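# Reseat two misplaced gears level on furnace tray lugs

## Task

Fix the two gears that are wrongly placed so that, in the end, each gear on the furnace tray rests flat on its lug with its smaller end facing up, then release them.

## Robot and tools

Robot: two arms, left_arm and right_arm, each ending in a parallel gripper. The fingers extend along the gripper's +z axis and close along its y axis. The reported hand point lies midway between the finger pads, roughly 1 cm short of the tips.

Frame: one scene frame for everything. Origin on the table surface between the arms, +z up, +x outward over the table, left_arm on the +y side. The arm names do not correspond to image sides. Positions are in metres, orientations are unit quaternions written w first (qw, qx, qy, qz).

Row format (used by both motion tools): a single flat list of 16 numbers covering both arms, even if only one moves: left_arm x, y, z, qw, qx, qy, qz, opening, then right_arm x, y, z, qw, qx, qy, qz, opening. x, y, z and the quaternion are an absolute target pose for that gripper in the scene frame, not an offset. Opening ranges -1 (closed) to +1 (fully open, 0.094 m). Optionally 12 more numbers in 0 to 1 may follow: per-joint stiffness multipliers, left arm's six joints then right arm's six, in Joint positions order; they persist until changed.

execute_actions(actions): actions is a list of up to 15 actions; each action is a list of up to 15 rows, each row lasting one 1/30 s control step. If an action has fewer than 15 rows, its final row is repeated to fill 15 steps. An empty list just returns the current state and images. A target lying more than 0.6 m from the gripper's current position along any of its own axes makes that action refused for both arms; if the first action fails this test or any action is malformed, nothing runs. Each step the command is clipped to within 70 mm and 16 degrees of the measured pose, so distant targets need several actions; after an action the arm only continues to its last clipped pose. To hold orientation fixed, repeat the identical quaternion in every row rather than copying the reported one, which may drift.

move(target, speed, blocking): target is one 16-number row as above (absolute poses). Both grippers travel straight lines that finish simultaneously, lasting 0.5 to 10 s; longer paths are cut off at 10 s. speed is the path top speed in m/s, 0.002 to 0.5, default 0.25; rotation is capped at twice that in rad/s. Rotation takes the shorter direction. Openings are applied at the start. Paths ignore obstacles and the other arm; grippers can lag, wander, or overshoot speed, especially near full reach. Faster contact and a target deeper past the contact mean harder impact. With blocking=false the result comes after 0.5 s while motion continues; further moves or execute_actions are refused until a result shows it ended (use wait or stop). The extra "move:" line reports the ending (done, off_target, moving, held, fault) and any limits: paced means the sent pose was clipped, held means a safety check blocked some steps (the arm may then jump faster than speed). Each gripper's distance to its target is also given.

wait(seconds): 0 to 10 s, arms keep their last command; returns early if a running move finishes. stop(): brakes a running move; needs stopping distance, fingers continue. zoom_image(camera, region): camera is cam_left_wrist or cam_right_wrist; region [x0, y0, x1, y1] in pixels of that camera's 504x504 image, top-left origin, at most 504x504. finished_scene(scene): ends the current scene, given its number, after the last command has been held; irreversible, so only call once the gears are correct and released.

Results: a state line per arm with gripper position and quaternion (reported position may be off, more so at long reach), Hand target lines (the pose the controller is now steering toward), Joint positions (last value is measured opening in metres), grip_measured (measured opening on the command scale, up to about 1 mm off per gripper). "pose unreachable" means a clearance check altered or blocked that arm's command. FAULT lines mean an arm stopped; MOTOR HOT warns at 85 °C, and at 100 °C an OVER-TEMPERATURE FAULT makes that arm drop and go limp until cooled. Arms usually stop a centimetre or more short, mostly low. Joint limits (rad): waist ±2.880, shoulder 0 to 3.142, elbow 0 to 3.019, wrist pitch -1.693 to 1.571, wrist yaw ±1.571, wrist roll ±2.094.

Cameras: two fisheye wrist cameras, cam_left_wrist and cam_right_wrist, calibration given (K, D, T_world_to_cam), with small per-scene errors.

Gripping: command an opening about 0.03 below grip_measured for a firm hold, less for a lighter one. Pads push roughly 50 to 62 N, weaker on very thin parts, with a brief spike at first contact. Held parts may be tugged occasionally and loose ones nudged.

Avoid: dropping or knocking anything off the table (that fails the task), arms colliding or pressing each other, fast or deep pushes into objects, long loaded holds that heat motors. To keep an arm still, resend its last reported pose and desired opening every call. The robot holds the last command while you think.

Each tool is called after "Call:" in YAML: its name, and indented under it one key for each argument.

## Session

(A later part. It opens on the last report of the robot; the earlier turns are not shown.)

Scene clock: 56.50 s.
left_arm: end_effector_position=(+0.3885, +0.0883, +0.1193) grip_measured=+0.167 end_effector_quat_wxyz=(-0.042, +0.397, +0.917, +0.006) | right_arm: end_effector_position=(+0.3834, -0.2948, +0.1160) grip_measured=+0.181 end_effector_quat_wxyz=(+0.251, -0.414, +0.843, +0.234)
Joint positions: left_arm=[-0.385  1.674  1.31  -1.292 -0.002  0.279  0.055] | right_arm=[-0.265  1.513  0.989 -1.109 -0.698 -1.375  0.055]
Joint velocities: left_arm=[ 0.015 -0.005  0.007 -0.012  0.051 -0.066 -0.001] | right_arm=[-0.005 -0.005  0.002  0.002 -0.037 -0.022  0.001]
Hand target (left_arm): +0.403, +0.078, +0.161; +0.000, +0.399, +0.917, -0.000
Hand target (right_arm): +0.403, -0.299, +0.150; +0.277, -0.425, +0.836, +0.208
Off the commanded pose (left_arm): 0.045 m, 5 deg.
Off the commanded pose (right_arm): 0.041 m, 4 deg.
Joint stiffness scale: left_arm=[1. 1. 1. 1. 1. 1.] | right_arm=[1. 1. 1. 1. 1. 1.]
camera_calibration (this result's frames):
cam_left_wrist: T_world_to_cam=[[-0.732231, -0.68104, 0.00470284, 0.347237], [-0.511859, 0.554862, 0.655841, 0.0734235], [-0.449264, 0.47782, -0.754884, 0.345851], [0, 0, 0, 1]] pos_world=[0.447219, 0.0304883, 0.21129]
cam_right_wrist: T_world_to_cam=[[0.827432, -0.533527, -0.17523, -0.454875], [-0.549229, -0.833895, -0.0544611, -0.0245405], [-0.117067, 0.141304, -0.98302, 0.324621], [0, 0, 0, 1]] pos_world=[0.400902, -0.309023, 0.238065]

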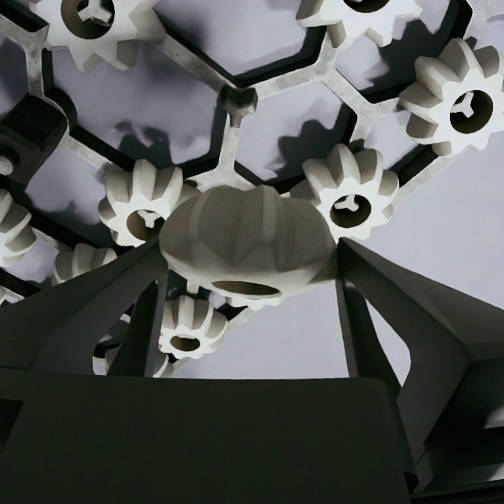

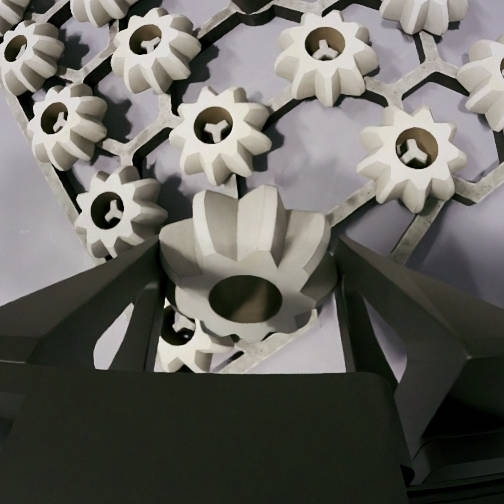

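Call:
move:
  target: [0.34, 0.08, 0.22, 0.4204, 0.6604, 0.6187, 0.0666, 0.145, 0.405, -0.292, 0.15, -0.0478, -0.4061, 0.9122, -0.0213, 0.15]
  speed: 0.3

Scene clock: 59.80 s.
left_arm: end_effector_position=(+0.3309, +0.0817, +0.2028) grip_measured=+0.168 end_effector_quat_wxyz=(+0.385, +0.675, +0.628, +0.052) | right_arm: end_effector_position=(+0.3819, -0.2925, +0.1321) grip_measured=+0.181 end_effector_quat_wxyz=(-0.063, -0.409, +0.910, -0.011)
Joint positions: left_arm=[-0.441  1.014  0.713 -0.474  0.066  1.021  0.055] | right_arm=[ 0.055  1.508  1.143 -1.302  0.083 -0.961  0.055]
Joint velocities: left_arm=[-0.005  0.005  0.002 -0.007  0.007 -0.007 -0.   ] | right_arm=[ 0.005 -0.005  0.012 -0.007  0.007 -0.022 -0.   ]
Hand target (left_arm): +0.338, +0.081, +0.226; +0.420, +0.665, +0.614, +0.063
Hand target (right_arm): +0.404, -0.294, +0.151; -0.044, -0.405, +0.913, -0.025
Off the commanded pose (left_arm): 0.019 m, 5 deg.
Off the commanded pose (right_arm): 0.029 m, 2 deg.
Joint stiffness scale: left_arm=[1. 1. 1. 1. 1. 1.] | right_arm=[1. 1. 1. 1. 1. 1.]
move: off_target (left_arm, right_arm)
camera_calibration (this result's frames):
cam_left_wrist: T_world_to_cam=[[-0.796165, -0.0886328, -0.598553, 0.395311], [-0.166495, 0.983118, 0.0758846, -0.0388513], [0.581722, 0.160073, -0.797481, 0.0796399], [0, 0, 0, 1]] pos_world=[0.261936, 0.0604847, 0.303074]
cam_right_wrist: T_world_to_cam=[[0.76016, -0.648634, -0.037828, -0.47573], [-0.455151, -0.573149, 0.681423, -0.0794645], [-0.463675, -0.500773, -0.730911, 0.251273], [0, 0, 0, 1]] pos_world=[0.441972, -0.228289, 0.219811]

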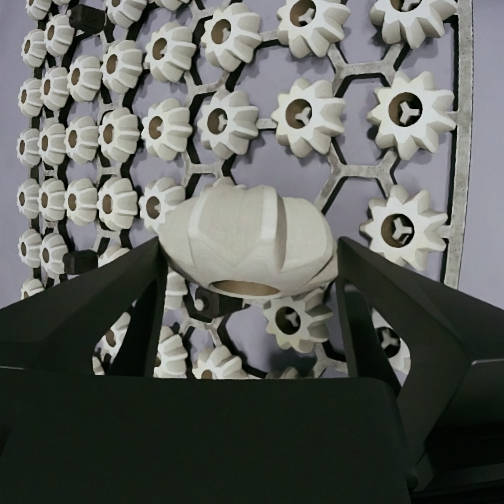

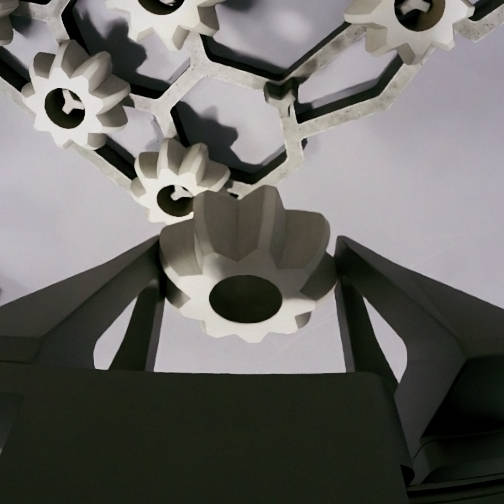

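Call:
zoom_image:
  camera: "cam_right_wrist"
  region: [120, 30, 360, 270]

Call:
zoom_image:
  camera: "cam_right_wrist"
  region: [144, 170, 354, 380]

Region (120, 30, 360, 270) of cam_right_wrist's 504x504 image, scaled by 2.100, with more detail than that image has.

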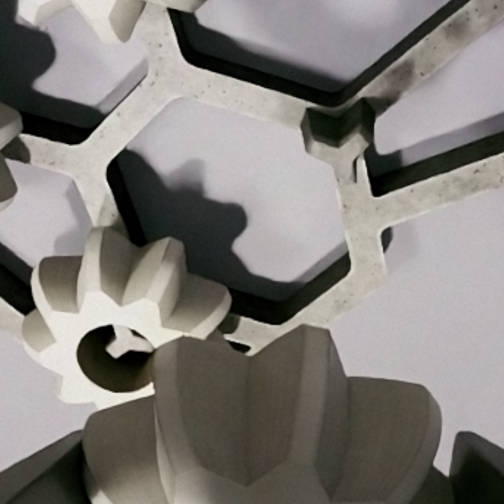

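Region (144, 170, 354, 380) of cam_right_wrist's 504x504 image, scaled by 2.400, with more detail than that image has.

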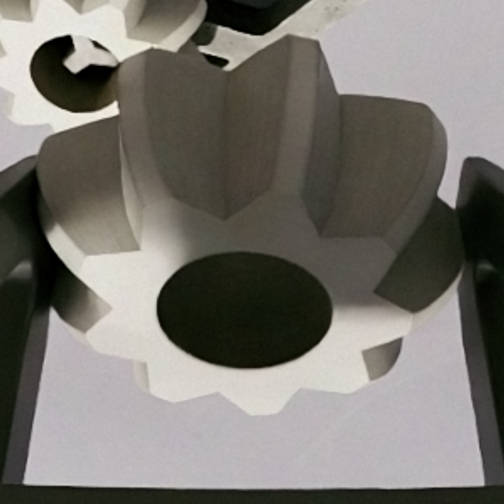

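Call:
move:
  target: [0.28, 0.05, 0.25, 0.6984, 0.6984, 0.1107, 0.1107, 0.145, 0.403, -0.2847, 0.066, -0.066, -0.409, 0.910, -0.010, 0.15]
  speed: 0.3

Scene clock: 64.63 s.
left_arm: end_effector_position=(+0.2738, +0.0515, +0.2397) grip_measured=+0.168 end_effector_quat_wxyz=(+0.685, +0.713, +0.121, +0.091) | right_arm: end_effector_position=(+0.3993, -0.2879, +0.0681) grip_measured=+0.181 end_effector_quat_wxyz=(-0.068, -0.410, +0.909, -0.009)
Joint positions: left_arm=[-0.289  1.03   0.359  0.604  0.828  1.584  0.055] | right_arm=[ 0.071  1.631  1.102 -1.151  0.083 -0.947  0.055]
Joint velocities: left_arm=[-0.015 -0.015  0.002  0.002 -0.051  0.007 -0.   ] | right_arm=[-0.005 -0.005  0.012 -0.007  0.007  0.037  0.   ]
Hand target (left_arm): +0.277, +0.053, +0.250; +0.694, +0.704, +0.106, +0.109
Hand target (right_arm): +0.403, -0.285, +0.067; -0.066, -0.409, +0.910, -0.010
Off the commanded pose (left_arm): 0.012 m, 3 deg.
Off the commanded pose (right_arm): 0.005 m, 0 deg.
Joint stiffness scale: left_arm=[1. 1. 1. 1. 1. 1.] | right_arm=[1. 1. 1. 1. 1. 1.]
move: off_target (left_arm)
camera_calibration (this result's frames):
cam_left_wrist: T_world_to_cam=[[-0.0395536, 0.017106, -0.999071, 0.2526], [0.594775, 0.803833, -0.00978421, -0.200104], [0.802918, -0.59461, -0.0419687, -0.0556611], [0, 0, 0, 1]] pos_world=[0.173699, 0.123433, 0.248072]
cam_right_wrist: T_world_to_cam=[[0.761252, -0.646808, -0.0462072, -0.48771], [-0.446141, -0.574125, 0.686541, -0.0295362], [-0.470589, -0.502015, -0.725622, 0.216907], [0, 0, 0, 1]] pos_world=[0.460166, -0.223522, 0.155135]

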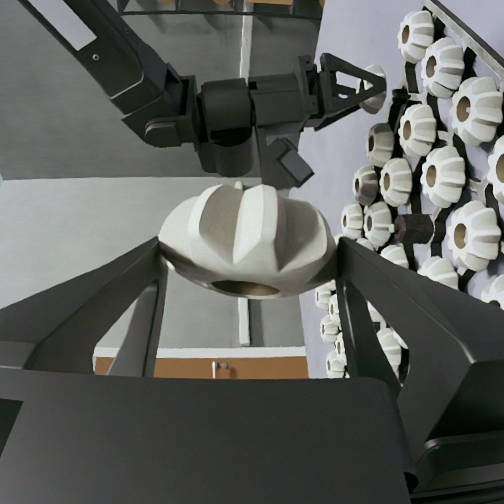

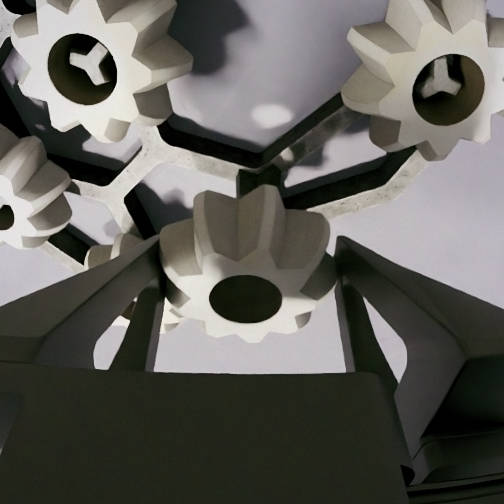

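Call:
zoom_image:
  camera: "cam_right_wrist"
  region: [20, 10, 160, 150]

Call:
zoom_image:
  camera: "cam_right_wrist"
  region: [364, 20, 504, 160]

Call:
zoom_image:
  camera: "cam_right_wrist"
  region: [150, 100, 360, 310]

Call:
zoom_image:
  camera: "cam_left_wrist"
  region: [300, 30, 440, 170]

Region (20, 10, 160, 150) of cam_right_wrist's 504x504 image, scaled by 3.600, with more detail than that image has.

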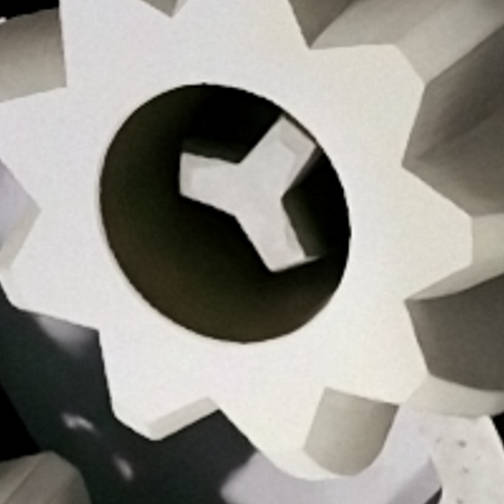

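Region (364, 20, 504, 160) of cam_right_wrist's 504x504 image, scaled by 3.600, with more detail than that image has.

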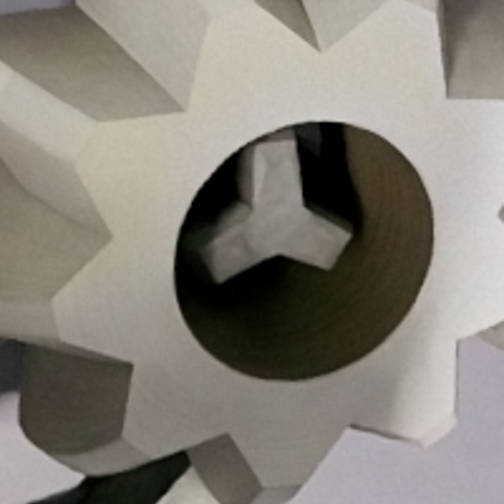

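Region (150, 100, 360, 310) of cam_right_wrist's 504x504 image, scaled by 2.400, with more detail than that image has.

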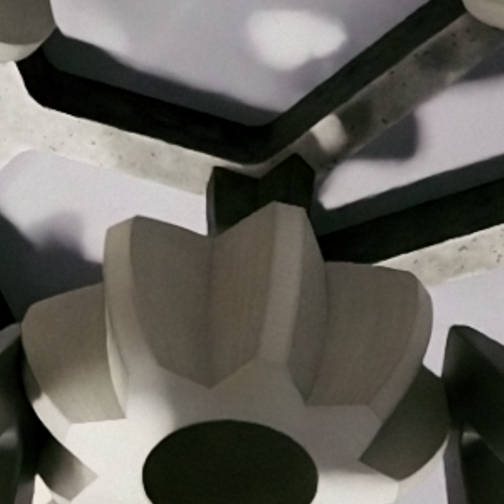

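Region (300, 30, 440, 170) of cam_left_wrist's 504x504 image, scaled by 3.600, with more detail than that image has.

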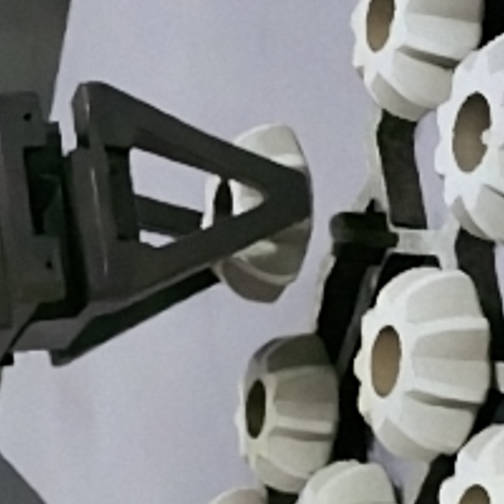

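Call:
execute_actions:
  actions:
    - [[0.28,0.05,0.25,0.6984,0.6984,0.1107,0.1107,0.145,0.4033,-0.2847,0.065,-0.066,-0.409,0.910,-0.010,0.15],[0.28,0.05,0.25,0.6984,0.6984,0.1107,0.1107,0.145,0.4036,-0.2847,0.064,-0.066,-0.409,0.910,-0.010,0.15],[0.28,0.05,0.25,0.6984,0.6984,0.1107,0.1107,0.145,0.4039,-0.2847,0.063,-0.066,-0.409,0.910,-0.010,0.15],[0.28,0.05,0.25,0.6984,0.6984,0.1107,0.1107,0.145,0.4042,-0.2846,0.062,-0.066,-0.409,0.910,-0.010,0.15],[0.28,0.05,0.25,0.6984,0.6984,0.1107,0.1107,0.145,0.4045,-0.2846,0.061,-0.066,-0.409,0.910,-0.010,0.15],[0.28,0.05,0.25,0.6984,0.6984,0.1107,0.1107,0.145,0.4048,-0.2846,0.060,-0.066,-0.409,0.910,-0.010,0.15],[0.28,0.05,0.25,0.6984,0.6984,0.1107,0.1107,0.145,0.4051,-0.2846,0.059,-0.066,-0.409,0.910,-0.010,0.15],[0.28,0.05,0.25,0.6984,0.6984,0.1107,0.1107,0.145,0.4054,-0.2845,0.058,-0.066,-0.409,0.910,-0.010,0.15],[0.28,0.05,0.25,0.6984,0.6984,0.1107,0.1107,0.145,0.4057,-0.2845,0.057,-0.066,-0.409,0.910,-0.010,0.15],[0.28,0.05,0.25,0.6984,0.6984,0.1107,0.1107,0.145,0.4060,-0.2845,0.056,-0.066,-0.409,0.910,-0.010,0.15],[0.28,0.05,0.25,0.6984,0.6984,0.1107,0.1107,0.145,0.4062,-0.2845,0.055,-0.066,-0.409,0.910,-0.010,0.15],[0.28,0.05,0.25,0.6984,0.6984,0.1107,0.1107,0.145,0.4062,-0.2845,0.054,-0.066,-0.409,0.910,-0.010,0.15]]

Scene clock: 67.13 s.
left_arm: end_effector_position=(+0.2777, +0.0511, +0.2392) grip_measured=+0.168 end_effector_quat_wxyz=(+0.687, +0.709, +0.121, +0.099) | right_arm: end_effector_position=(+0.4037, -0.2882, +0.0571) grip_measured=+0.181 end_effector_quat_wxyz=(-0.066, -0.410, +0.910, -0.010)
Joint positions: left_arm=[-0.289  1.05   0.358  0.64   0.816  1.582  0.055] | right_arm=[ 0.072  1.654  1.099 -1.121  0.083 -0.946  0.055]
Joint velocities: left_arm=[ 0.005 -0.015  0.002 -0.012 -0.007  0.022 -0.001] | right_arm=[-0.015  0.034 -0.027  0.002  0.007 -0.007 -0.001]
Hand target (left_arm): +0.280, +0.050, +0.250; +0.698, +0.699, +0.110, +0.111
Hand target (right_arm): +0.406, -0.285, +0.054; -0.066, -0.409, +0.910, -0.010
Off the commanded pose (left_arm): 0.011 m, 3 deg.
Off the commanded pose (right_arm): 0.005 m, 0 deg.
Joint stiffness scale: left_arm=[1. 1. 1. 1. 1. 1.] | right_arm=[1. 1. 1. 1. 1. 1.]
camera_calibration (this result's frames):
cam_left_wrist: T_world_to_cam=[[-0.0267453, 0.0101931, -0.99959, 0.249172], [0.585615, 0.810555, -0.00740341, -0.200523], [0.810148, -0.585573, -0.0276478, -0.0650195], [0, 0, 0, 1]] pos_world=[0.176769, 0.121922, 0.245788]
cam_right_wrist: T_world_to_cam=[[0.760937, -0.647404, -0.0429159, -0.491951], [-0.449232, -0.573427, 0.685108, -0.0186506], [-0.468151, -0.502045, -0.727177, 0.209885], [0, 0, 0, 1]] pos_world=[0.464223, -0.223814, 0.144289]

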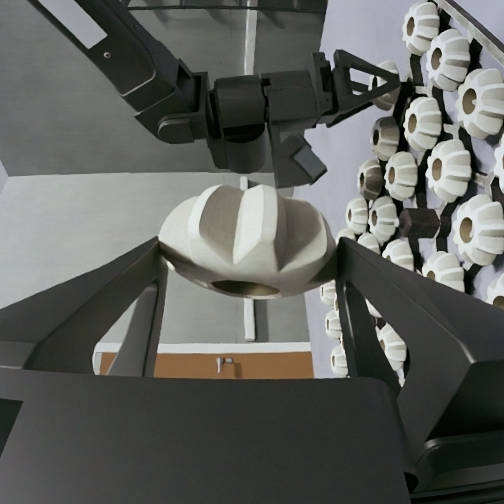

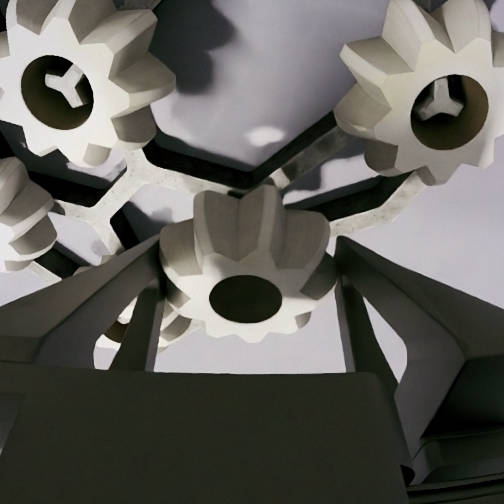

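Call:
execute_actions:
  actions: []

Call:
zoom_image:
  camera: "cam_right_wrist"
  region: [0, 30, 140, 170]

Call:
zoom_image:
  camera: "cam_right_wrist"
  region: [364, 40, 504, 180]

Call:
zoom_image:
  camera: "cam_left_wrist"
  region: [330, 30, 450, 150]

Scene clock: 67.37 s.
left_arm: end_effector_position=(+0.2777, +0.0511, +0.2392) grip_measured=+0.168 end_effector_quat_wxyz=(+0.687, +0.709, +0.121, +0.099) | right_arm: end_effector_position=(+0.4023, -0.2879, +0.0554) grip_measured=+0.181 end_effector_quat_wxyz=(-0.068, -0.410, +0.909, -0.008)
Joint positions: left_arm=[-0.289  1.05   0.358  0.64   0.816  1.582  0.055] | right_arm=[ 0.072  1.656  1.096 -1.121  0.083 -0.946  0.055]
Joint velocities: left_arm=[ 0.005 -0.005  0.022  0.007  0.022  0.007  0.001] | right_arm=[ 0.005 -0.005  0.002  0.002  0.007  0.051 -0.001]
Hand target (left_arm): +0.280, +0.050, +0.250; +0.698, +0.699, +0.110, +0.111
Hand target (right_arm): +0.406, -0.284, +0.054; -0.066, -0.409, +0.910, -0.010
Off the commanded pose (left_arm): 0.011 m, 3 deg.
Off the commanded pose (right_arm): 0.005 m, 0 deg.
Joint stiffness scale: left_arm=[1. 1. 1. 1. 1. 1.] | right_arm=[1. 1. 1. 1. 1. 1.]
camera_calibration (this result's frames):
cam_left_wrist: T_world_to_cam=[[-0.0271081, 0.0100758, -0.999582, 0.249277], [0.585601, 0.810562, -0.0077107, -0.200446], [0.810146, -0.585566, -0.0278733, -0.0649654], [0, 0, 0, 1]] pos_world=[0.176771, 0.121921, 0.245816]
cam_right_wrist: T_world_to_cam=[[0.760963, -0.647091, -0.0470012, -0.490511], [-0.445629, -0.573949, 0.68702, -0.019616], [-0.471541, -0.501852, -0.725116, 0.209478], [0, 0, 0, 1]] pos_world=[0.463297, -0.223537, 0.142318]

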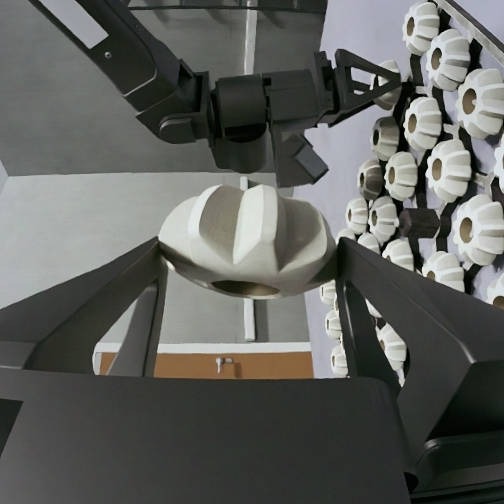

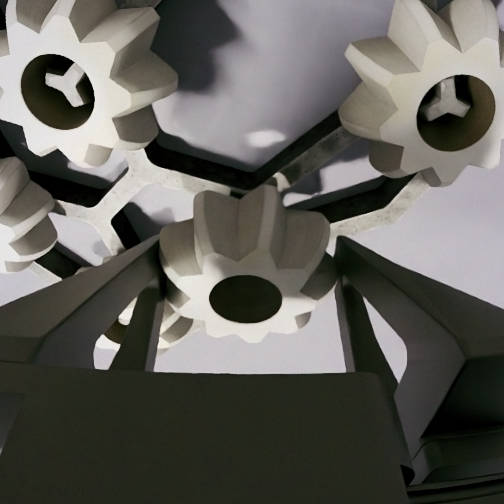

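Region (0, 30, 140, 170) of cam_right_wrist's 504x504 image, scaled by 3.600, with more detail than that image has.

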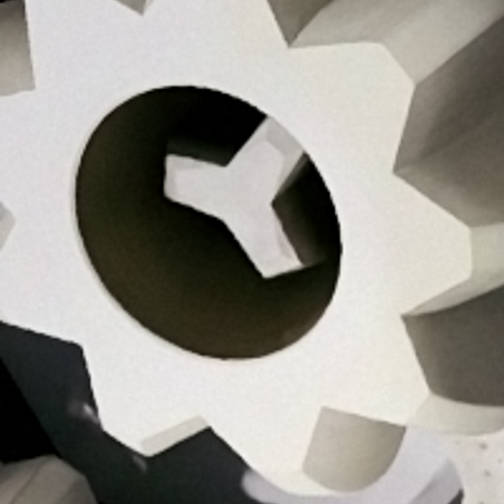

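Region (364, 40, 504, 180) of cam_right_wrist's 504x504 image, scaled by 3.600, with more detail than that image has.

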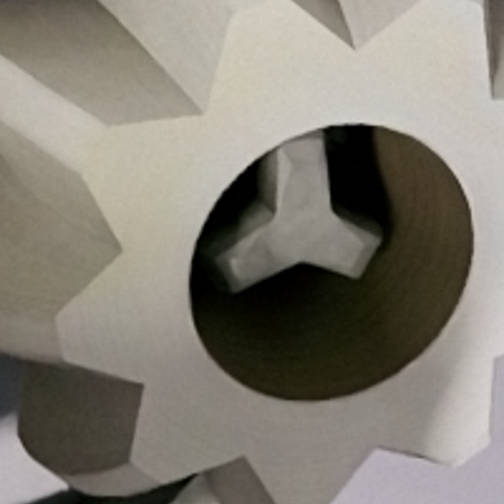

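Region (330, 30, 450, 150) of cam_left_wrist's 504x504 image, scaled by 4.200, with more detail than that image has.

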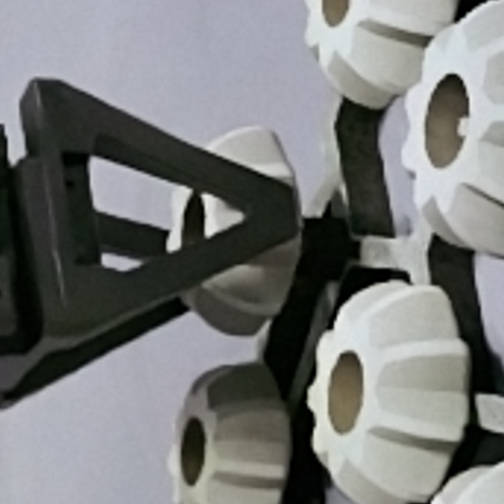

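Call:
execute_actions:
  actions:
    - [[0.28,0.05,0.25,0.6984,0.6984,0.1107,0.1107,0.145,0.4062,-0.2845,0.0533,-0.066,-0.409,0.910,-0.010,0.15],[0.28,0.05,0.25,0.6984,0.6984,0.1107,0.1107,0.145,0.4062,-0.2845,0.0526,-0.066,-0.409,0.910,-0.010,0.15],[0.28,0.05,0.25,0.6984,0.6984,0.1107,0.1107,0.145,0.4062,-0.2845,0.0519,-0.066,-0.409,0.910,-0.010,0.15],[0.28,0.05,0.25,0.6984,0.6984,0.1107,0.1107,0.145,0.4062,-0.2845,0.0512,-0.066,-0.409,0.910,-0.010,0.15],[0.28,0.05,0.25,0.6984,0.6984,0.1107,0.1107,0.145,0.4062,-0.2845,0.0505,-0.066,-0.409,0.910,-0.010,0.15],[0.28,0.05,0.25,0.6984,0.6984,0.1107,0.1107,0.145,0.4062,-0.2845,0.0498,-0.066,-0.409,0.910,-0.010,0.15],[0.28,0.05,0.25,0.6984,0.6984,0.1107,0.1107,0.145,0.4062,-0.2845,0.0491,-0.066,-0.409,0.910,-0.010,0.15],[0.28,0.05,0.25,0.6984,0.6984,0.1107,0.1107,0.145,0.4062,-0.2845,0.0484,-0.066,-0.409,0.910,-0.010,0.15],[0.28,0.05,0.25,0.6984,0.6984,0.1107,0.1107,0.145,0.4062,-0.2845,0.0477,-0.066,-0.409,0.910,-0.010,0.15],[0.28,0.05,0.25,0.6984,0.6984,0.1107,0.1107,0.145,0.4062,-0.2845,0.0470,-0.066,-0.409,0.910,-0.010,0.15],[0.28,0.05,0.25,0.6984,0.6984,0.1107,0.1107,0.145,0.4062,-0.2845,0.0463,-0.066,-0.409,0.910,-0.010,0.15],[0.28,0.05,0.25,0.6984,0.6984,0.1107,0.1107,0.145,0.4062,-0.2845,0.0456,-0.066,-0.409,0.910,-0.010,0.15],[0.28,0.05,0.25,0.6984,0.6984,0.1107,0.1107,0.145,0.4062,-0.2845,0.0449,-0.066,-0.409,0.910,-0.010,0.15],[0.28,0.05,0.25,0.6984,0.6984,0.1107,0.1107,0.145,0.4062,-0.2845,0.0442,-0.066,-0.409,0.910,-0.010,0.15],[0.28,0.05,0.25,0.6984,0.6984,0.1107,0.1107,0.145,0.4062,-0.2845,0.0435,-0.066,-0.409,0.910,-0.010,0.15]]
    - [[0.28,0.05,0.25,0.6984,0.6984,0.1107,0.1107,0.145,0.4062,-0.2845,0.0428,-0.066,-0.409,0.910,-0.010,0.15],[0.28,0.05,0.25,0.6984,0.6984,0.1107,0.1107,0.145,0.4062,-0.2845,0.0421,-0.066,-0.409,0.910,-0.010,0.15],[0.28,0.05,0.25,0.6984,0.6984,0.1107,0.1107,0.145,0.4062,-0.2845,0.0414,-0.066,-0.409,0.910,-0.010,0.15],[0.28,0.05,0.25,0.6984,0.6984,0.1107,0.1107,0.145,0.4062,-0.2845,0.0407,-0.066,-0.409,0.910,-0.010,0.15],[0.28,0.05,0.25,0.6984,0.6984,0.1107,0.1107,0.145,0.4062,-0.2845,0.0400,-0.066,-0.409,0.910,-0.010,0.15],[0.28,0.05,0.25,0.6984,0.6984,0.1107,0.1107,0.145,0.4062,-0.2845,0.0393,-0.066,-0.409,0.910,-0.010,0.15],[0.28,0.05,0.25,0.6984,0.6984,0.1107,0.1107,0.145,0.4062,-0.2845,0.0386,-0.066,-0.409,0.910,-0.010,0.15],[0.28,0.05,0.25,0.6984,0.6984,0.1107,0.1107,0.145,0.4062,-0.2845,0.0379,-0.066,-0.409,0.910,-0.010,0.15],[0.28,0.05,0.25,0.6984,0.6984,0.1107,0.1107,0.145,0.4062,-0.2845,0.0372,-0.066,-0.409,0.910,-0.010,0.15],[0.28,0.05,0.25,0.6984,0.6984,0.1107,0.1107,0.145,0.4062,-0.2845,0.0366,-0.066,-0.409,0.910,-0.010,0.15],[0.28,0.05,0.25,0.6984,0.6984,0.1107,0.1107,0.145,0.4062,-0.2845,0.0360,-0.066,-0.409,0.910,-0.010,0.15]]

Call:
wait:
  seconds: 0.3

Scene clock: 69.37 s.
left_arm: end_effector_position=(+0.2778, +0.0511, +0.2392) grip_measured=+0.168 end_effector_quat_wxyz=(+0.687, +0.709, +0.121, +0.099) | right_arm: end_effector_position=(+0.4034, -0.2880, +0.0391) grip_measured=+0.181 end_effector_quat_wxyz=(-0.067, -0.410, +0.910, -0.010)
Joint positions: left_arm=[-0.289  1.05   0.358  0.64   0.816  1.581  0.055] | right_arm=[ 0.072  1.68   1.077 -1.074  0.083 -0.946  0.055]
Joint velocities: left_arm=[-0.015  0.005  0.007 -0.002 -0.007 -0.051 -0.001] | right_arm=[ 0.005 -0.005  0.007 -0.002 -0.037 -0.037 -0.001]
Hand target (left_arm): +0.280, +0.050, +0.250; +0.698, +0.699, +0.111, +0.111
Hand target (right_arm): +0.406, -0.285, +0.036; -0.066, -0.409, +0.910, -0.010
Off the commanded pose (left_arm): 0.011 m, 3 deg.
Off the commanded pose (right_arm): 0.005 m, 0 deg.
Joint stiffness scale: left_arm=[1. 1. 1. 1. 1. 1.] | right_arm=[1. 1. 1. 1. 1. 1.]
camera_calibration (this result's frames):
cam_left_wrist: T_world_to_cam=[[-0.0274664, 0.00996582, -0.999573, 0.249379], [0.585279, 0.810793, -0.0079987, -0.200353], [0.810367, -0.585249, -0.0281023, -0.0650269], [0, 0, 0, 1]] pos_world=[0.176807, 0.121902, 0.245843]
cam_right_wrist: T_world_to_cam=[[0.761168, -0.647112, -0.0432302, -0.492379], [-0.448753, -0.573625, 0.685255, -0.00661085], [-0.468235, -0.502195, -0.727019, 0.196762], [0, 0, 0, 1]] pos_world=[0.463947, -0.223604, 0.126294]

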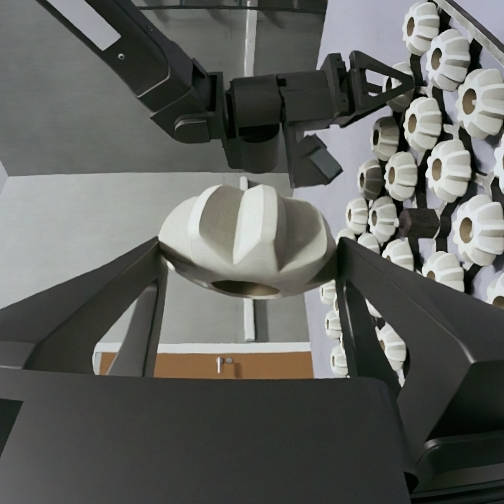

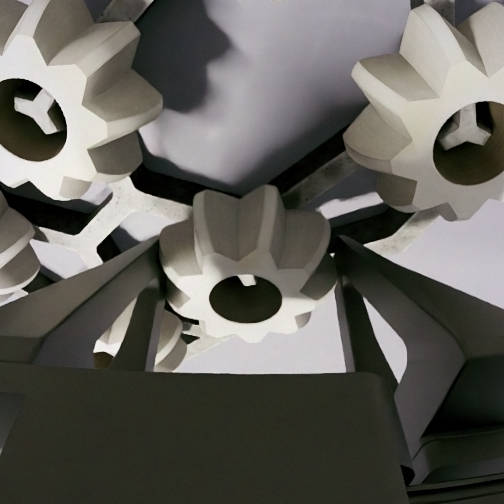

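Scene clock: 69.67 s.
left_arm: end_effector_position=(+0.2778, +0.0511, +0.2392) grip_measured=+0.168 end_effector_quat_wxyz=(+0.687, +0.709, +0.121, +0.099) | right_arm: end_effector_position=(+0.4033, -0.2880, +0.0389) grip_measured=+0.181 end_effector_quat_wxyz=(-0.067, -0.410, +0.910, -0.010)
Joint positions: left_arm=[-0.289  1.05   0.358  0.64   0.816  1.581  0.055] | right_arm=[ 0.072  1.681  1.077 -1.074  0.083 -0.946  0.055]
Joint velocities: left_arm=[-0.005  0.005 -0.007 -0.002  0.022 -0.022 -0.   ] | right_arm=[ 0.005 -0.015  0.002  0.012  0.007  0.037  0.001]
Hand target (left_arm): +0.280, +0.050, +0.250; +0.698, +0.699, +0.111, +0.111
Hand target (right_arm): +0.406, -0.285, +0.036; -0.066, -0.409, +0.910, -0.010
Off the commanded pose (left_arm): 0.011 m, 3 deg.
Off the commanded pose (right_arm): 0.005 m, 0 deg.
Joint stiffness scale: left_arm=[1. 1. 1. 1. 1. 1.] | right_arm=[1. 1. 1. 1. 1. 1.]
wait: 0.30 s; at rest by 0.17 s
camera_calibration (this result's frames):
cam_left_wrist: T_world_to_cam=[[-0.0274664, 0.00996582, -0.999573, 0.249379], [0.585279, 0.810793, -0.0079987, -0.200353], [0.810367, -0.585249, -0.0281023, -0.0650269], [0, 0, 0, 1]] pos_world=[0.176807, 0.121902, 0.245843]
cam_right_wrist: T_world_to_cam=[[0.761152, -0.647111, -0.0435445, -0.492338], [-0.448493, -0.573652, 0.685403, -0.00663886], [-0.468511, -0.502166, -0.726861, 0.19675], [0, 0, 0, 1]] pos_world=[0.463946, -0.223604, 0.126122]

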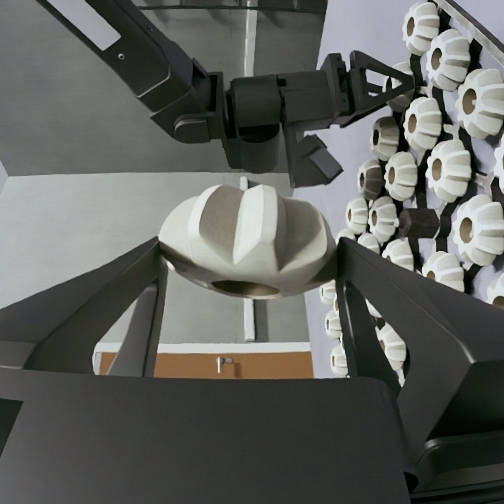

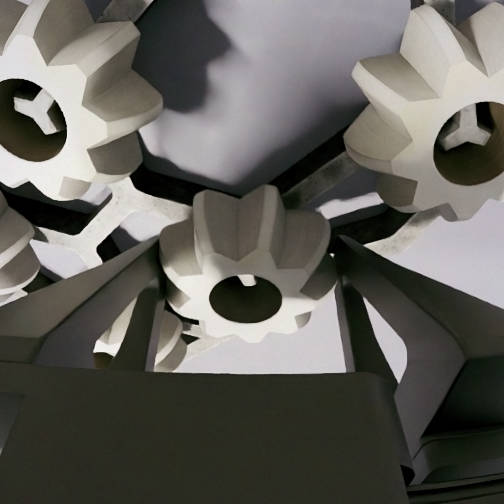

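Call:
execute_actions:
  actions:
    - [[0.28,0.05,0.25,0.6984,0.6984,0.1107,0.1107,0.145,0.4062,-0.2845,0.0355,-0.066,-0.409,0.910,-0.010,0.15],[0.28,0.05,0.25,0.6984,0.6984,0.1107,0.1107,0.145,0.4061,-0.2845,0.0350,-0.066,-0.409,0.910,-0.010,0.15],[0.28,0.05,0.25,0.6984,0.6984,0.1107,0.1107,0.145,0.4060,-0.2845,0.0345,-0.066,-0.409,0.910,-0.010,0.15],[0.28,0.05,0.25,0.6984,0.6984,0.1107,0.1107,0.145,0.4059,-0.2845,0.0340,-0.066,-0.409,0.910,-0.010,0.15],[0.28,0.05,0.25,0.6984,0.6984,0.1107,0.1107,0.145,0.4058,-0.2845,0.0335,-0.066,-0.409,0.910,-0.010,0.15],[0.28,0.05,0.25,0.6984,0.6984,0.1107,0.1107,0.145,0.4057,-0.2845,0.0330,-0.066,-0.409,0.910,-0.010,0.15],[0.28,0.05,0.25,0.6984,0.6984,0.1107,0.1107,0.145,0.4056,-0.2845,0.0325,-0.066,-0.409,0.910,-0.010,0.15],[0.28,0.05,0.25,0.6984,0.6984,0.1107,0.1107,0.145,0.4055,-0.2845,0.0320,-0.066,-0.409,0.910,-0.010,0.15]]

Call:
zoom_image:
  camera: "cam_left_wrist"
  region: [340, 20, 460, 140]

Call:
zoom_image:
  camera: "cam_right_wrist"
  region: [124, 150, 376, 402]

Scene clock: 70.70 s.
left_arm: end_effector_position=(+0.2778, +0.0511, +0.2392) grip_measured=+0.168 end_effector_quat_wxyz=(+0.687, +0.709, +0.121, +0.099) | right_arm: end_effector_position=(+0.4034, -0.2878, +0.0356) grip_measured=+0.181 end_effector_quat_wxyz=(-0.065, -0.410, +0.910, -0.010)
Joint positions: left_arm=[-0.289  1.05   0.358  0.64   0.816  1.581  0.055] | right_arm=[ 0.072  1.684  1.072 -1.061  0.083 -0.946  0.055]
Joint velocities: left_arm=[-0.005  0.015 -0.002  0.007 -0.007  0.051 -0.001] | right_arm=[ 0.005 -0.015  0.002  0.012  0.007 -0.051 -0.   ]
Hand target (left_arm): +0.280, +0.050, +0.250; +0.698, +0.699, +0.110, +0.111
Hand target (right_arm): +0.405, -0.285, +0.032; -0.066, -0.409, +0.910, -0.010
Off the commanded pose (left_arm): 0.011 m, 3 deg.
Off the commanded pose (right_arm): 0.005 m, 0 deg.
Joint stiffness scale: left_arm=[1. 1. 1. 1. 1. 1.] | right_arm=[1. 1. 1. 1. 1. 1.]
camera_calibration (this result's frames):
cam_left_wrist: T_world_to_cam=[[-0.0274664, 0.00996582, -0.999573, 0.249379], [0.585279, 0.810793, -0.0079987, -0.200353], [0.810367, -0.585249, -0.0281023, -0.0650269], [0, 0, 0, 1]] pos_world=[0.176807, 0.121902, 0.245843]
cam_right_wrist: T_world_to_cam=[[0.761527, -0.646834, -0.0410301, -0.492569], [-0.450353, -0.573609, 0.684219, -0.0034478], [-0.466111, -0.502573, -0.728122, 0.193388], [0, 0, 0, 1]] pos_world=[0.463692, -0.223397, 0.122959]

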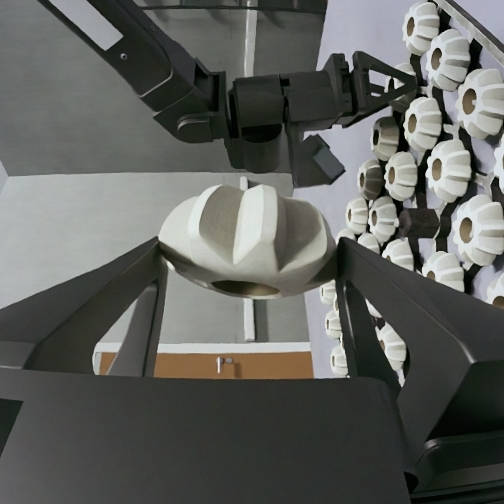

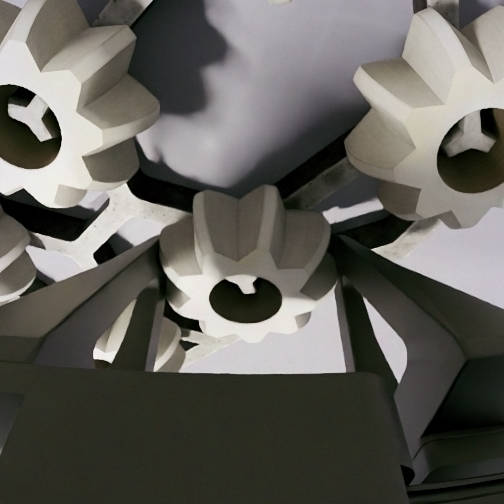

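Region (340, 20, 460, 140) of cam_left_wrist's 504x504 image, scaled by 4.200, with more detail than that image has.

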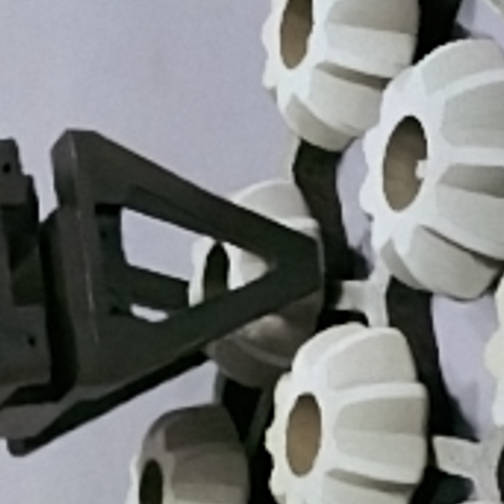

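Region (124, 150, 376, 402) of cam_right_wrist's 504x504 image, scaled by 2.000, with more detail than that image has.

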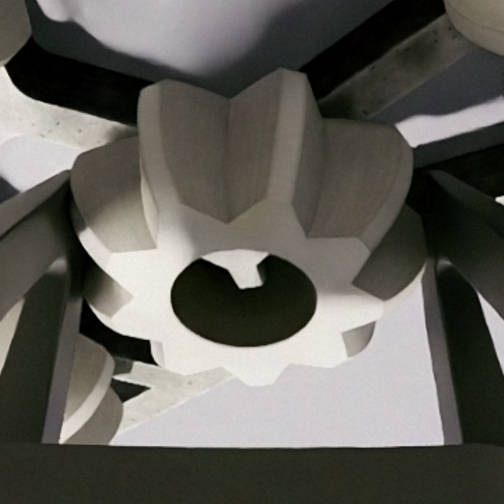

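Call:
execute_actions:
  actions:
    - [[0.28,0.05,0.25,0.6984,0.6984,0.1107,0.1107,0.145,0.4055,-0.2845,0.0315,-0.066,-0.409,0.910,-0.010,0.15],[0.28,0.05,0.25,0.6984,0.6984,0.1107,0.1107,0.145,0.4055,-0.2845,0.0310,-0.066,-0.409,0.910,-0.010,0.15],[0.28,0.05,0.25,0.6984,0.6984,0.1107,0.1107,0.145,0.4055,-0.2845,0.0305,-0.066,-0.409,0.910,-0.010,0.15],[0.28,0.05,0.25,0.6984,0.6984,0.1107,0.1107,0.145,0.4055,-0.2845,0.0305,-0.066,-0.409,0.910,-0.010,0.15],[0.28,0.05,0.25,0.6984,0.6984,0.1107,0.1107,0.145,0.4055,-0.2845,0.0305,-0.066,-0.409,0.910,-0.010,0.15],[0.28,0.05,0.25,0.6984,0.6984,0.1107,0.1107,0.145,0.4055,-0.2845,0.0305,-0.066,-0.409,0.910,-0.010,0.15],[0.28,0.05,0.25,0.6984,0.6984,0.1107,0.1107,0.145,0.4055,-0.2845,0.0305,-0.066,-0.409,0.910,-0.010,0.15],[0.28,0.05,0.25,0.6984,0.6984,0.1107,0.1107,0.145,0.4055,-0.2845,0.0305,-0.066,-0.409,0.910,-0.010,0.16],[0.28,0.05,0.25,0.6984,0.6984,0.1107,0.1107,0.145,0.4055,-0.2845,0.0305,-0.066,-0.409,0.910,-0.010,0.17],[0.28,0.05,0.25,0.6984,0.6984,0.1107,0.1107,0.145,0.4055,-0.2845,0.0305,-0.066,-0.409,0.910,-0.010,0.18],[0.28,0.05,0.25,0.6984,0.6984,0.1107,0.1107,0.145,0.4055,-0.2845,0.0305,-0.066,-0.409,0.910,-0.010,0.19],[0.28,0.05,0.25,0.6984,0.6984,0.1107,0.1107,0.145,0.4055,-0.2845,0.0305,-0.066,-0.409,0.910,-0.010,0.20],[0.28,0.05,0.25,0.6984,0.6984,0.1107,0.1107,0.145,0.4055,-0.2845,0.0305,-0.066,-0.409,0.910,-0.010,0.22],[0.28,0.05,0.25,0.6984,0.6984,0.1107,0.1107,0.145,0.4055,-0.2845,0.0305,-0.066,-0.409,0.910,-0.010,0.25],[0.28,0.05,0.25,0.6984,0.6984,0.1107,0.1107,0.145,0.4055,-0.2845,0.0305,-0.066,-0.409,0.910,-0.010,0.30]]
    - [[0.28,0.05,0.25,0.6984,0.6984,0.1107,0.1107,0.145,0.4055,-0.2845,0.0305,-0.066,-0.409,0.910,-0.010,0.40],[0.28,0.05,0.25,0.6984,0.6984,0.1107,0.1107,0.145,0.4055,-0.2845,0.0305,-0.066,-0.409,0.910,-0.010,0.50],[0.28,0.05,0.25,0.6984,0.6984,0.1107,0.1107,0.145,0.4055,-0.2845,0.0305,-0.066,-0.409,0.910,-0.010,0.60],[0.28,0.05,0.25,0.6984,0.6984,0.1107,0.1107,0.145,0.4055,-0.2845,0.0305,-0.066,-0.409,0.910,-0.010,0.60],[0.28,0.05,0.25,0.6984,0.6984,0.1107,0.1107,0.145,0.4055,-0.2845,0.0305,-0.066,-0.409,0.910,-0.010,0.60],[0.28,0.05,0.25,0.6984,0.6984,0.1107,0.1107,0.145,0.4075,-0.2848,0.0343,-0.0618,-0.4089,0.9102,-0.0128,0.60],[0.28,0.05,0.25,0.6984,0.6984,0.1107,0.1107,0.145,0.4096,-0.2851,0.0380,-0.0575,-0.4088,0.9105,-0.0155,0.60],[0.28,0.05,0.25,0.6984,0.6984,0.1107,0.1107,0.145,0.4116,-0.2854,0.0418,-0.0533,-0.4086,0.9107,-0.0183,0.60],[0.28,0.05,0.25,0.6984,0.6984,0.1107,0.1107,0.145,0.4137,-0.2858,0.0455,-0.049,-0.4085,0.911,-0.021,0.60],[0.28,0.05,0.25,0.6984,0.6984,0.1107,0.1107,0.145,0.4157,-0.2861,0.0493,-0.0448,-0.4084,0.9112,-0.0238,0.60],[0.28,0.05,0.25,0.6984,0.6984,0.1107,0.1107,0.145,0.4177,-0.2864,0.0530,-0.0405,-0.4083,0.9115,-0.0265,0.60],[0.28,0.05,0.25,0.6984,0.6984,0.1107,0.1107,0.145,0.4198,-0.2867,0.0568,-0.0363,-0.4081,0.9117,-0.0293,0.60],[0.28,0.05,0.25,0.6984,0.6984,0.1107,0.1107,0.145,0.4218,-0.2870,0.0605,-0.032,-0.408,0.912,-0.032,0.60]]

Scene clock: 75.77 s.
left_arm: end_effector_position=(+0.2778, +0.0511, +0.2392) grip_measured=+0.168 end_effector_quat_wxyz=(+0.687, +0.709, +0.121, +0.099) | right_arm: end_effector_position=(+0.4045, -0.2879, +0.0380) grip_measured=+0.598 end_effector_quat_wxyz=(-0.062, -0.410, +0.910, -0.012)
Joint positions: left_arm=[-0.289  1.05   0.358  0.64   0.816  1.581  0.055] | right_arm=[ 0.072  1.678  1.072 -1.059  0.083 -0.945  0.075]
Joint velocities: left_arm=[-0.015  0.005 -0.012 -0.007  0.081 -0.037 -0.002] | right_arm=[-0.005 -0.103  0.012  0.032  0.022  0.007  0.001]
Hand target (left_arm): +0.280, +0.050, +0.250; +0.698, +0.699, +0.110, +0.111
Hand target (right_arm): +0.421, -0.287, +0.060; -0.032, -0.408, +0.912, -0.031
Off the commanded pose (left_arm): 0.011 m, 3 deg.
Off the commanded pose (right_arm): 0.028 m, 4 deg.
Joint stiffness scale: left_arm=[1. 1. 1. 1. 1. 1.] | right_arm=[1. 1. 1. 1. 1. 1.]
camera_calibration (this result's frames):
cam_left_wrist: T_world_to_cam=[[-0.0274664, 0.00996582, -0.999573, 0.249379], [0.585279, 0.810793, -0.0079987, -0.200353], [0.810367, -0.585249, -0.0281023, -0.0650269], [0, 0, 0, 1]] pos_world=[0.176807, 0.121902, 0.245843]
cam_right_wrist: T_world_to_cam=[[0.761596, -0.647156, -0.034067, -0.493789], [-0.456287, -0.57282, 0.68094, -0.00188041], [-0.460188, -0.503057, -0.731547, 0.193177], [0, 0, 0, 1]] pos_world=[0.464108, -0.223456, 0.125777]

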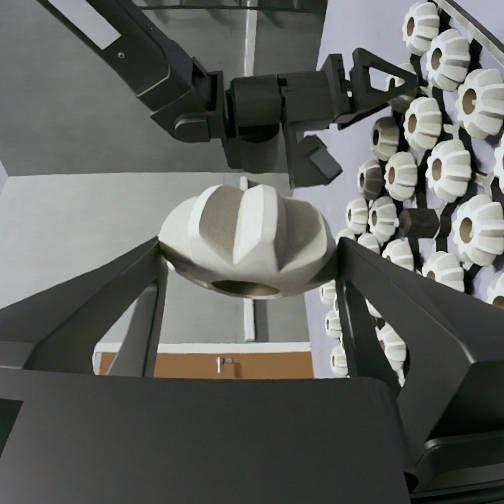

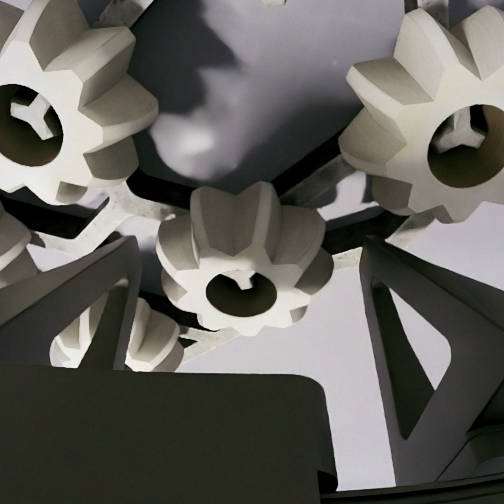

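Call:
execute_actions:
  actions:
    - [[0.28,0.05,0.25,0.6984,0.6984,0.1107,0.1107,0.145,0.4222,-0.2870,0.0625,-0.031,-0.408,0.912,-0.0325,0.60],[0.28,0.05,0.25,0.6984,0.6984,0.1107,0.1107,0.145,0.4226,-0.2871,0.065,-0.030,-0.408,0.912,-0.033,0.60],[0.28,0.05,0.25,0.6984,0.6984,0.1107,0.1107,0.145,0.423,-0.2872,0.068,-0.030,-0.408,0.912,-0.033,0.60],[0.28,0.05,0.25,0.6984,0.6984,0.1107,0.1107,0.145,0.423,-0.2872,0.071,-0.030,-0.408,0.912,-0.033,0.60],[0.28,0.05,0.25,0.6984,0.6984,0.1107,0.1107,0.145,0.423,-0.2872,0.074,-0.030,-0.408,0.912,-0.033,0.60],[0.28,0.05,0.25,0.6984,0.6984,0.1107,0.1107,0.145,0.423,-0.2872,0.077,-0.030,-0.408,0.912,-0.033,0.60],[0.28,0.05,0.25,0.6984,0.6984,0.1107,0.1107,0.145,0.423,-0.2872,0.080,-0.030,-0.408,0.912,-0.033,0.60],[0.28,0.05,0.25,0.6984,0.6984,0.1107,0.1107,0.145,0.423,-0.2872,0.083,-0.030,-0.408,0.912,-0.033,0.60],[0.28,0.05,0.25,0.6984,0.6984,0.1107,0.1107,0.145,0.423,-0.2872,0.086,-0.030,-0.408,0.912,-0.033,0.60],[0.28,0.05,0.25,0.6984,0.6984,0.1107,0.1107,0.145,0.423,-0.2872,0.090,-0.030,-0.408,0.912,-0.033,0.60],[0.28,0.05,0.25,0.6984,0.6984,0.1107,0.1107,0.145,0.423,-0.2872,0.094,-0.030,-0.408,0.912,-0.033,0.60],[0.28,0.05,0.25,0.6984,0.6984,0.1107,0.1107,0.145,0.423,-0.2872,0.098,-0.030,-0.408,0.912,-0.033,0.60],[0.28,0.05,0.25,0.6984,0.6984,0.1107,0.1107,0.145,0.423,-0.2872,0.102,-0.030,-0.408,0.912,-0.033,0.60],[0.28,0.05,0.25,0.6984,0.6984,0.1107,0.1107,0.145,0.423,-0.2872,0.106,-0.030,-0.408,0.912,-0.033,0.60],[0.28,0.05,0.25,0.6984,0.6984,0.1107,0.1107,0.145,0.423,-0.2872,0.110,-0.030,-0.408,0.912,-0.033,0.60]]

Call:
zoom_image:
  camera: "cam_left_wrist"
  region: [134, 140, 364, 370]

Scene clock: 77.13 s.
left_arm: end_effector_position=(+0.2778, +0.0511, +0.2392) grip_measured=+0.168 end_effector_quat_wxyz=(+0.687, +0.709, +0.121, +0.099) | right_arm: end_effector_position=(+0.3986, -0.2873, +0.0715) grip_measured=+0.598 end_effector_quat_wxyz=(-0.062, -0.410, +0.910, -0.012)
Joint positions: left_arm=[-0.289  1.05   0.358  0.64   0.816  1.581  0.055] | right_arm=[ 0.072  1.616  1.095 -1.145  0.083 -0.945  0.075]
Joint velocities: left_arm=[-0.005  0.015  0.002  0.017 -0.007 -0.007  0.   ] | right_arm=[-0.005 -0.161  0.183 -0.3    0.051  0.051  0.001]
Hand target (left_arm): +0.280, +0.050, +0.250; +0.698, +0.699, +0.110, +0.111
Hand target (right_arm): +0.421, -0.287, +0.109; -0.029, -0.408, +0.912, -0.033
Off the commanded pose (left_arm): 0.011 m, 3 deg.
Off the commanded pose (right_arm): 0.046 m, 4 deg.
Joint stiffness scale: left_arm=[1. 1. 1. 1. 1. 1.] | right_arm=[1. 1. 1. 1. 1. 1.]
camera_calibration (this result's frames):
cam_left_wrist: T_world_to_cam=[[-0.0274664, 0.00996582, -0.999573, 0.249379], [0.585279, 0.810793, -0.0079987, -0.200353], [0.810367, -0.585249, -0.0281023, -0.0650269], [0, 0, 0, 1]] pos_world=[0.176807, 0.121902, 0.245843]
cam_right_wrist: T_world_to_cam=[[0.761583, -0.647154, -0.0343813, -0.487766], [-0.456028, -0.572847, 0.68109, -0.027121], [-0.460466, -0.503028, -0.731392, 0.215379], [0, 0, 0, 1]] pos_world=[0.458281, -0.222854, 0.159228]

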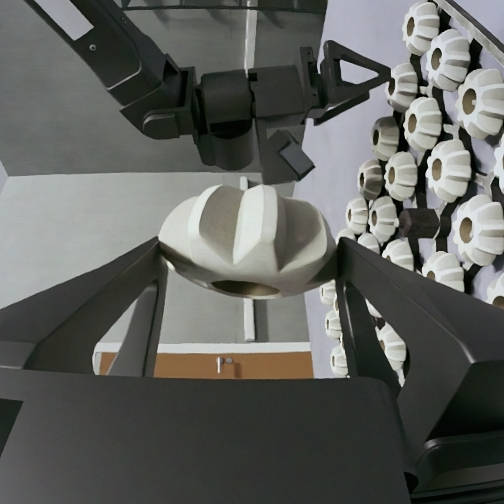

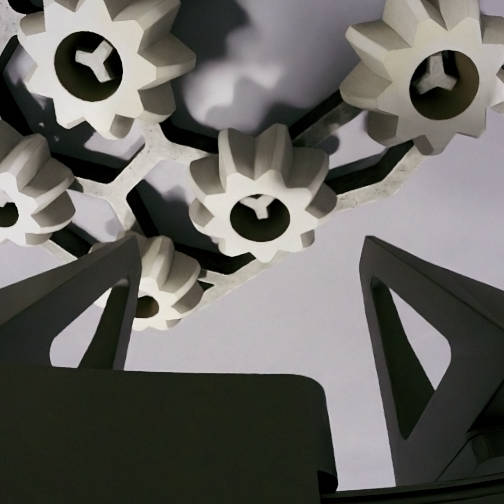

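Region (134, 140, 364, 370) of cam_left_wrist's 504x504 image, scaled by 2.191, with more detail than that image has.

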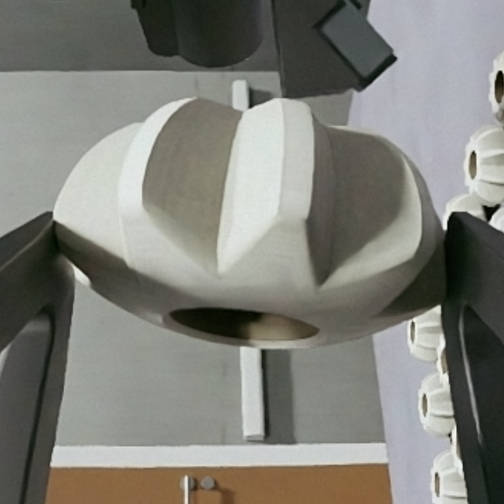

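Call:
execute_actions:
  actions: []

Scene clock: 78.17 s.
left_arm: end_effector_position=(+0.2778, +0.0511, +0.2392) grip_measured=+0.168 end_effector_quat_wxyz=(+0.687, +0.709, +0.121, +0.099) | right_arm: end_effector_position=(+0.4044, -0.2879, +0.0887) grip_measured=+0.598 end_effector_quat_wxyz=(-0.050, -0.410, +0.911, -0.019)
Joint positions: left_arm=[-0.289  1.05   0.358  0.64   0.816  1.581  0.055] | right_arm=[ 0.072  1.591  1.116 -1.164  0.083 -0.945  0.075]
Joint velocities: left_arm=[-0.015 -0.005 -0.027 -0.022  0.022 -0.066 -0.   ] | right_arm=[-0.015  0.015  0.007  0.012 -0.022 -0.051 -0.001]
Hand target (left_arm): +0.280, +0.050, +0.250; +0.698, +0.699, +0.110, +0.111
Hand target (right_arm): +0.421, -0.287, +0.109; -0.029, -0.408, +0.912, -0.033
Off the commanded pose (left_arm): 0.011 m, 3 deg.
Off the commanded pose (right_arm): 0.028 m, 3 deg.
Joint stiffness scale: left_arm=[1. 1. 1. 1. 1. 1.] | right_arm=[1. 1. 1. 1. 1. 1.]
camera_calibration (this result's frames):
cam_left_wrist: T_world_to_cam=[[-0.0274664, 0.00996582, -0.999573, 0.249379], [0.585279, 0.810793, -0.0079987, -0.200353], [0.810367, -0.585249, -0.0281023, -0.0650269], [0, 0, 0, 1]] pos_world=[0.176807, 0.121902, 0.245843]
cam_right_wrist: T_world_to_cam=[[0.762213, -0.647219, -0.011737, -0.494232], [-0.474486, -0.57094, 0.669993, -0.0275604], [-0.440334, -0.505109, -0.742274, 0.222549], [0, 0, 0, 1]] pos_world=[0.461629, -0.2232, 0.177857]

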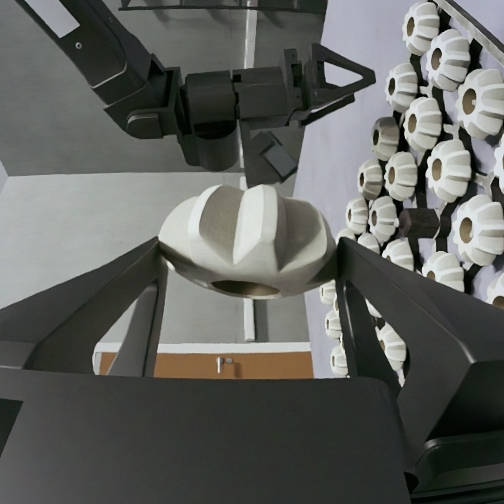

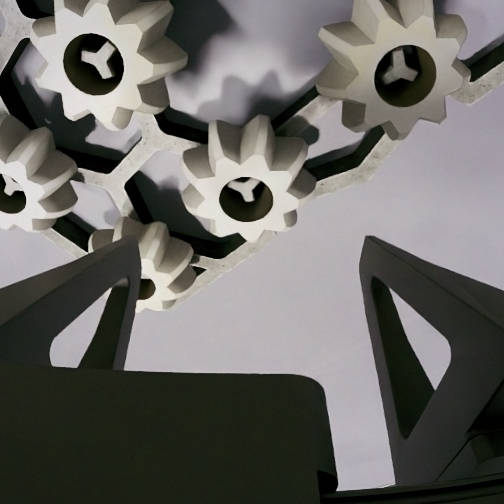

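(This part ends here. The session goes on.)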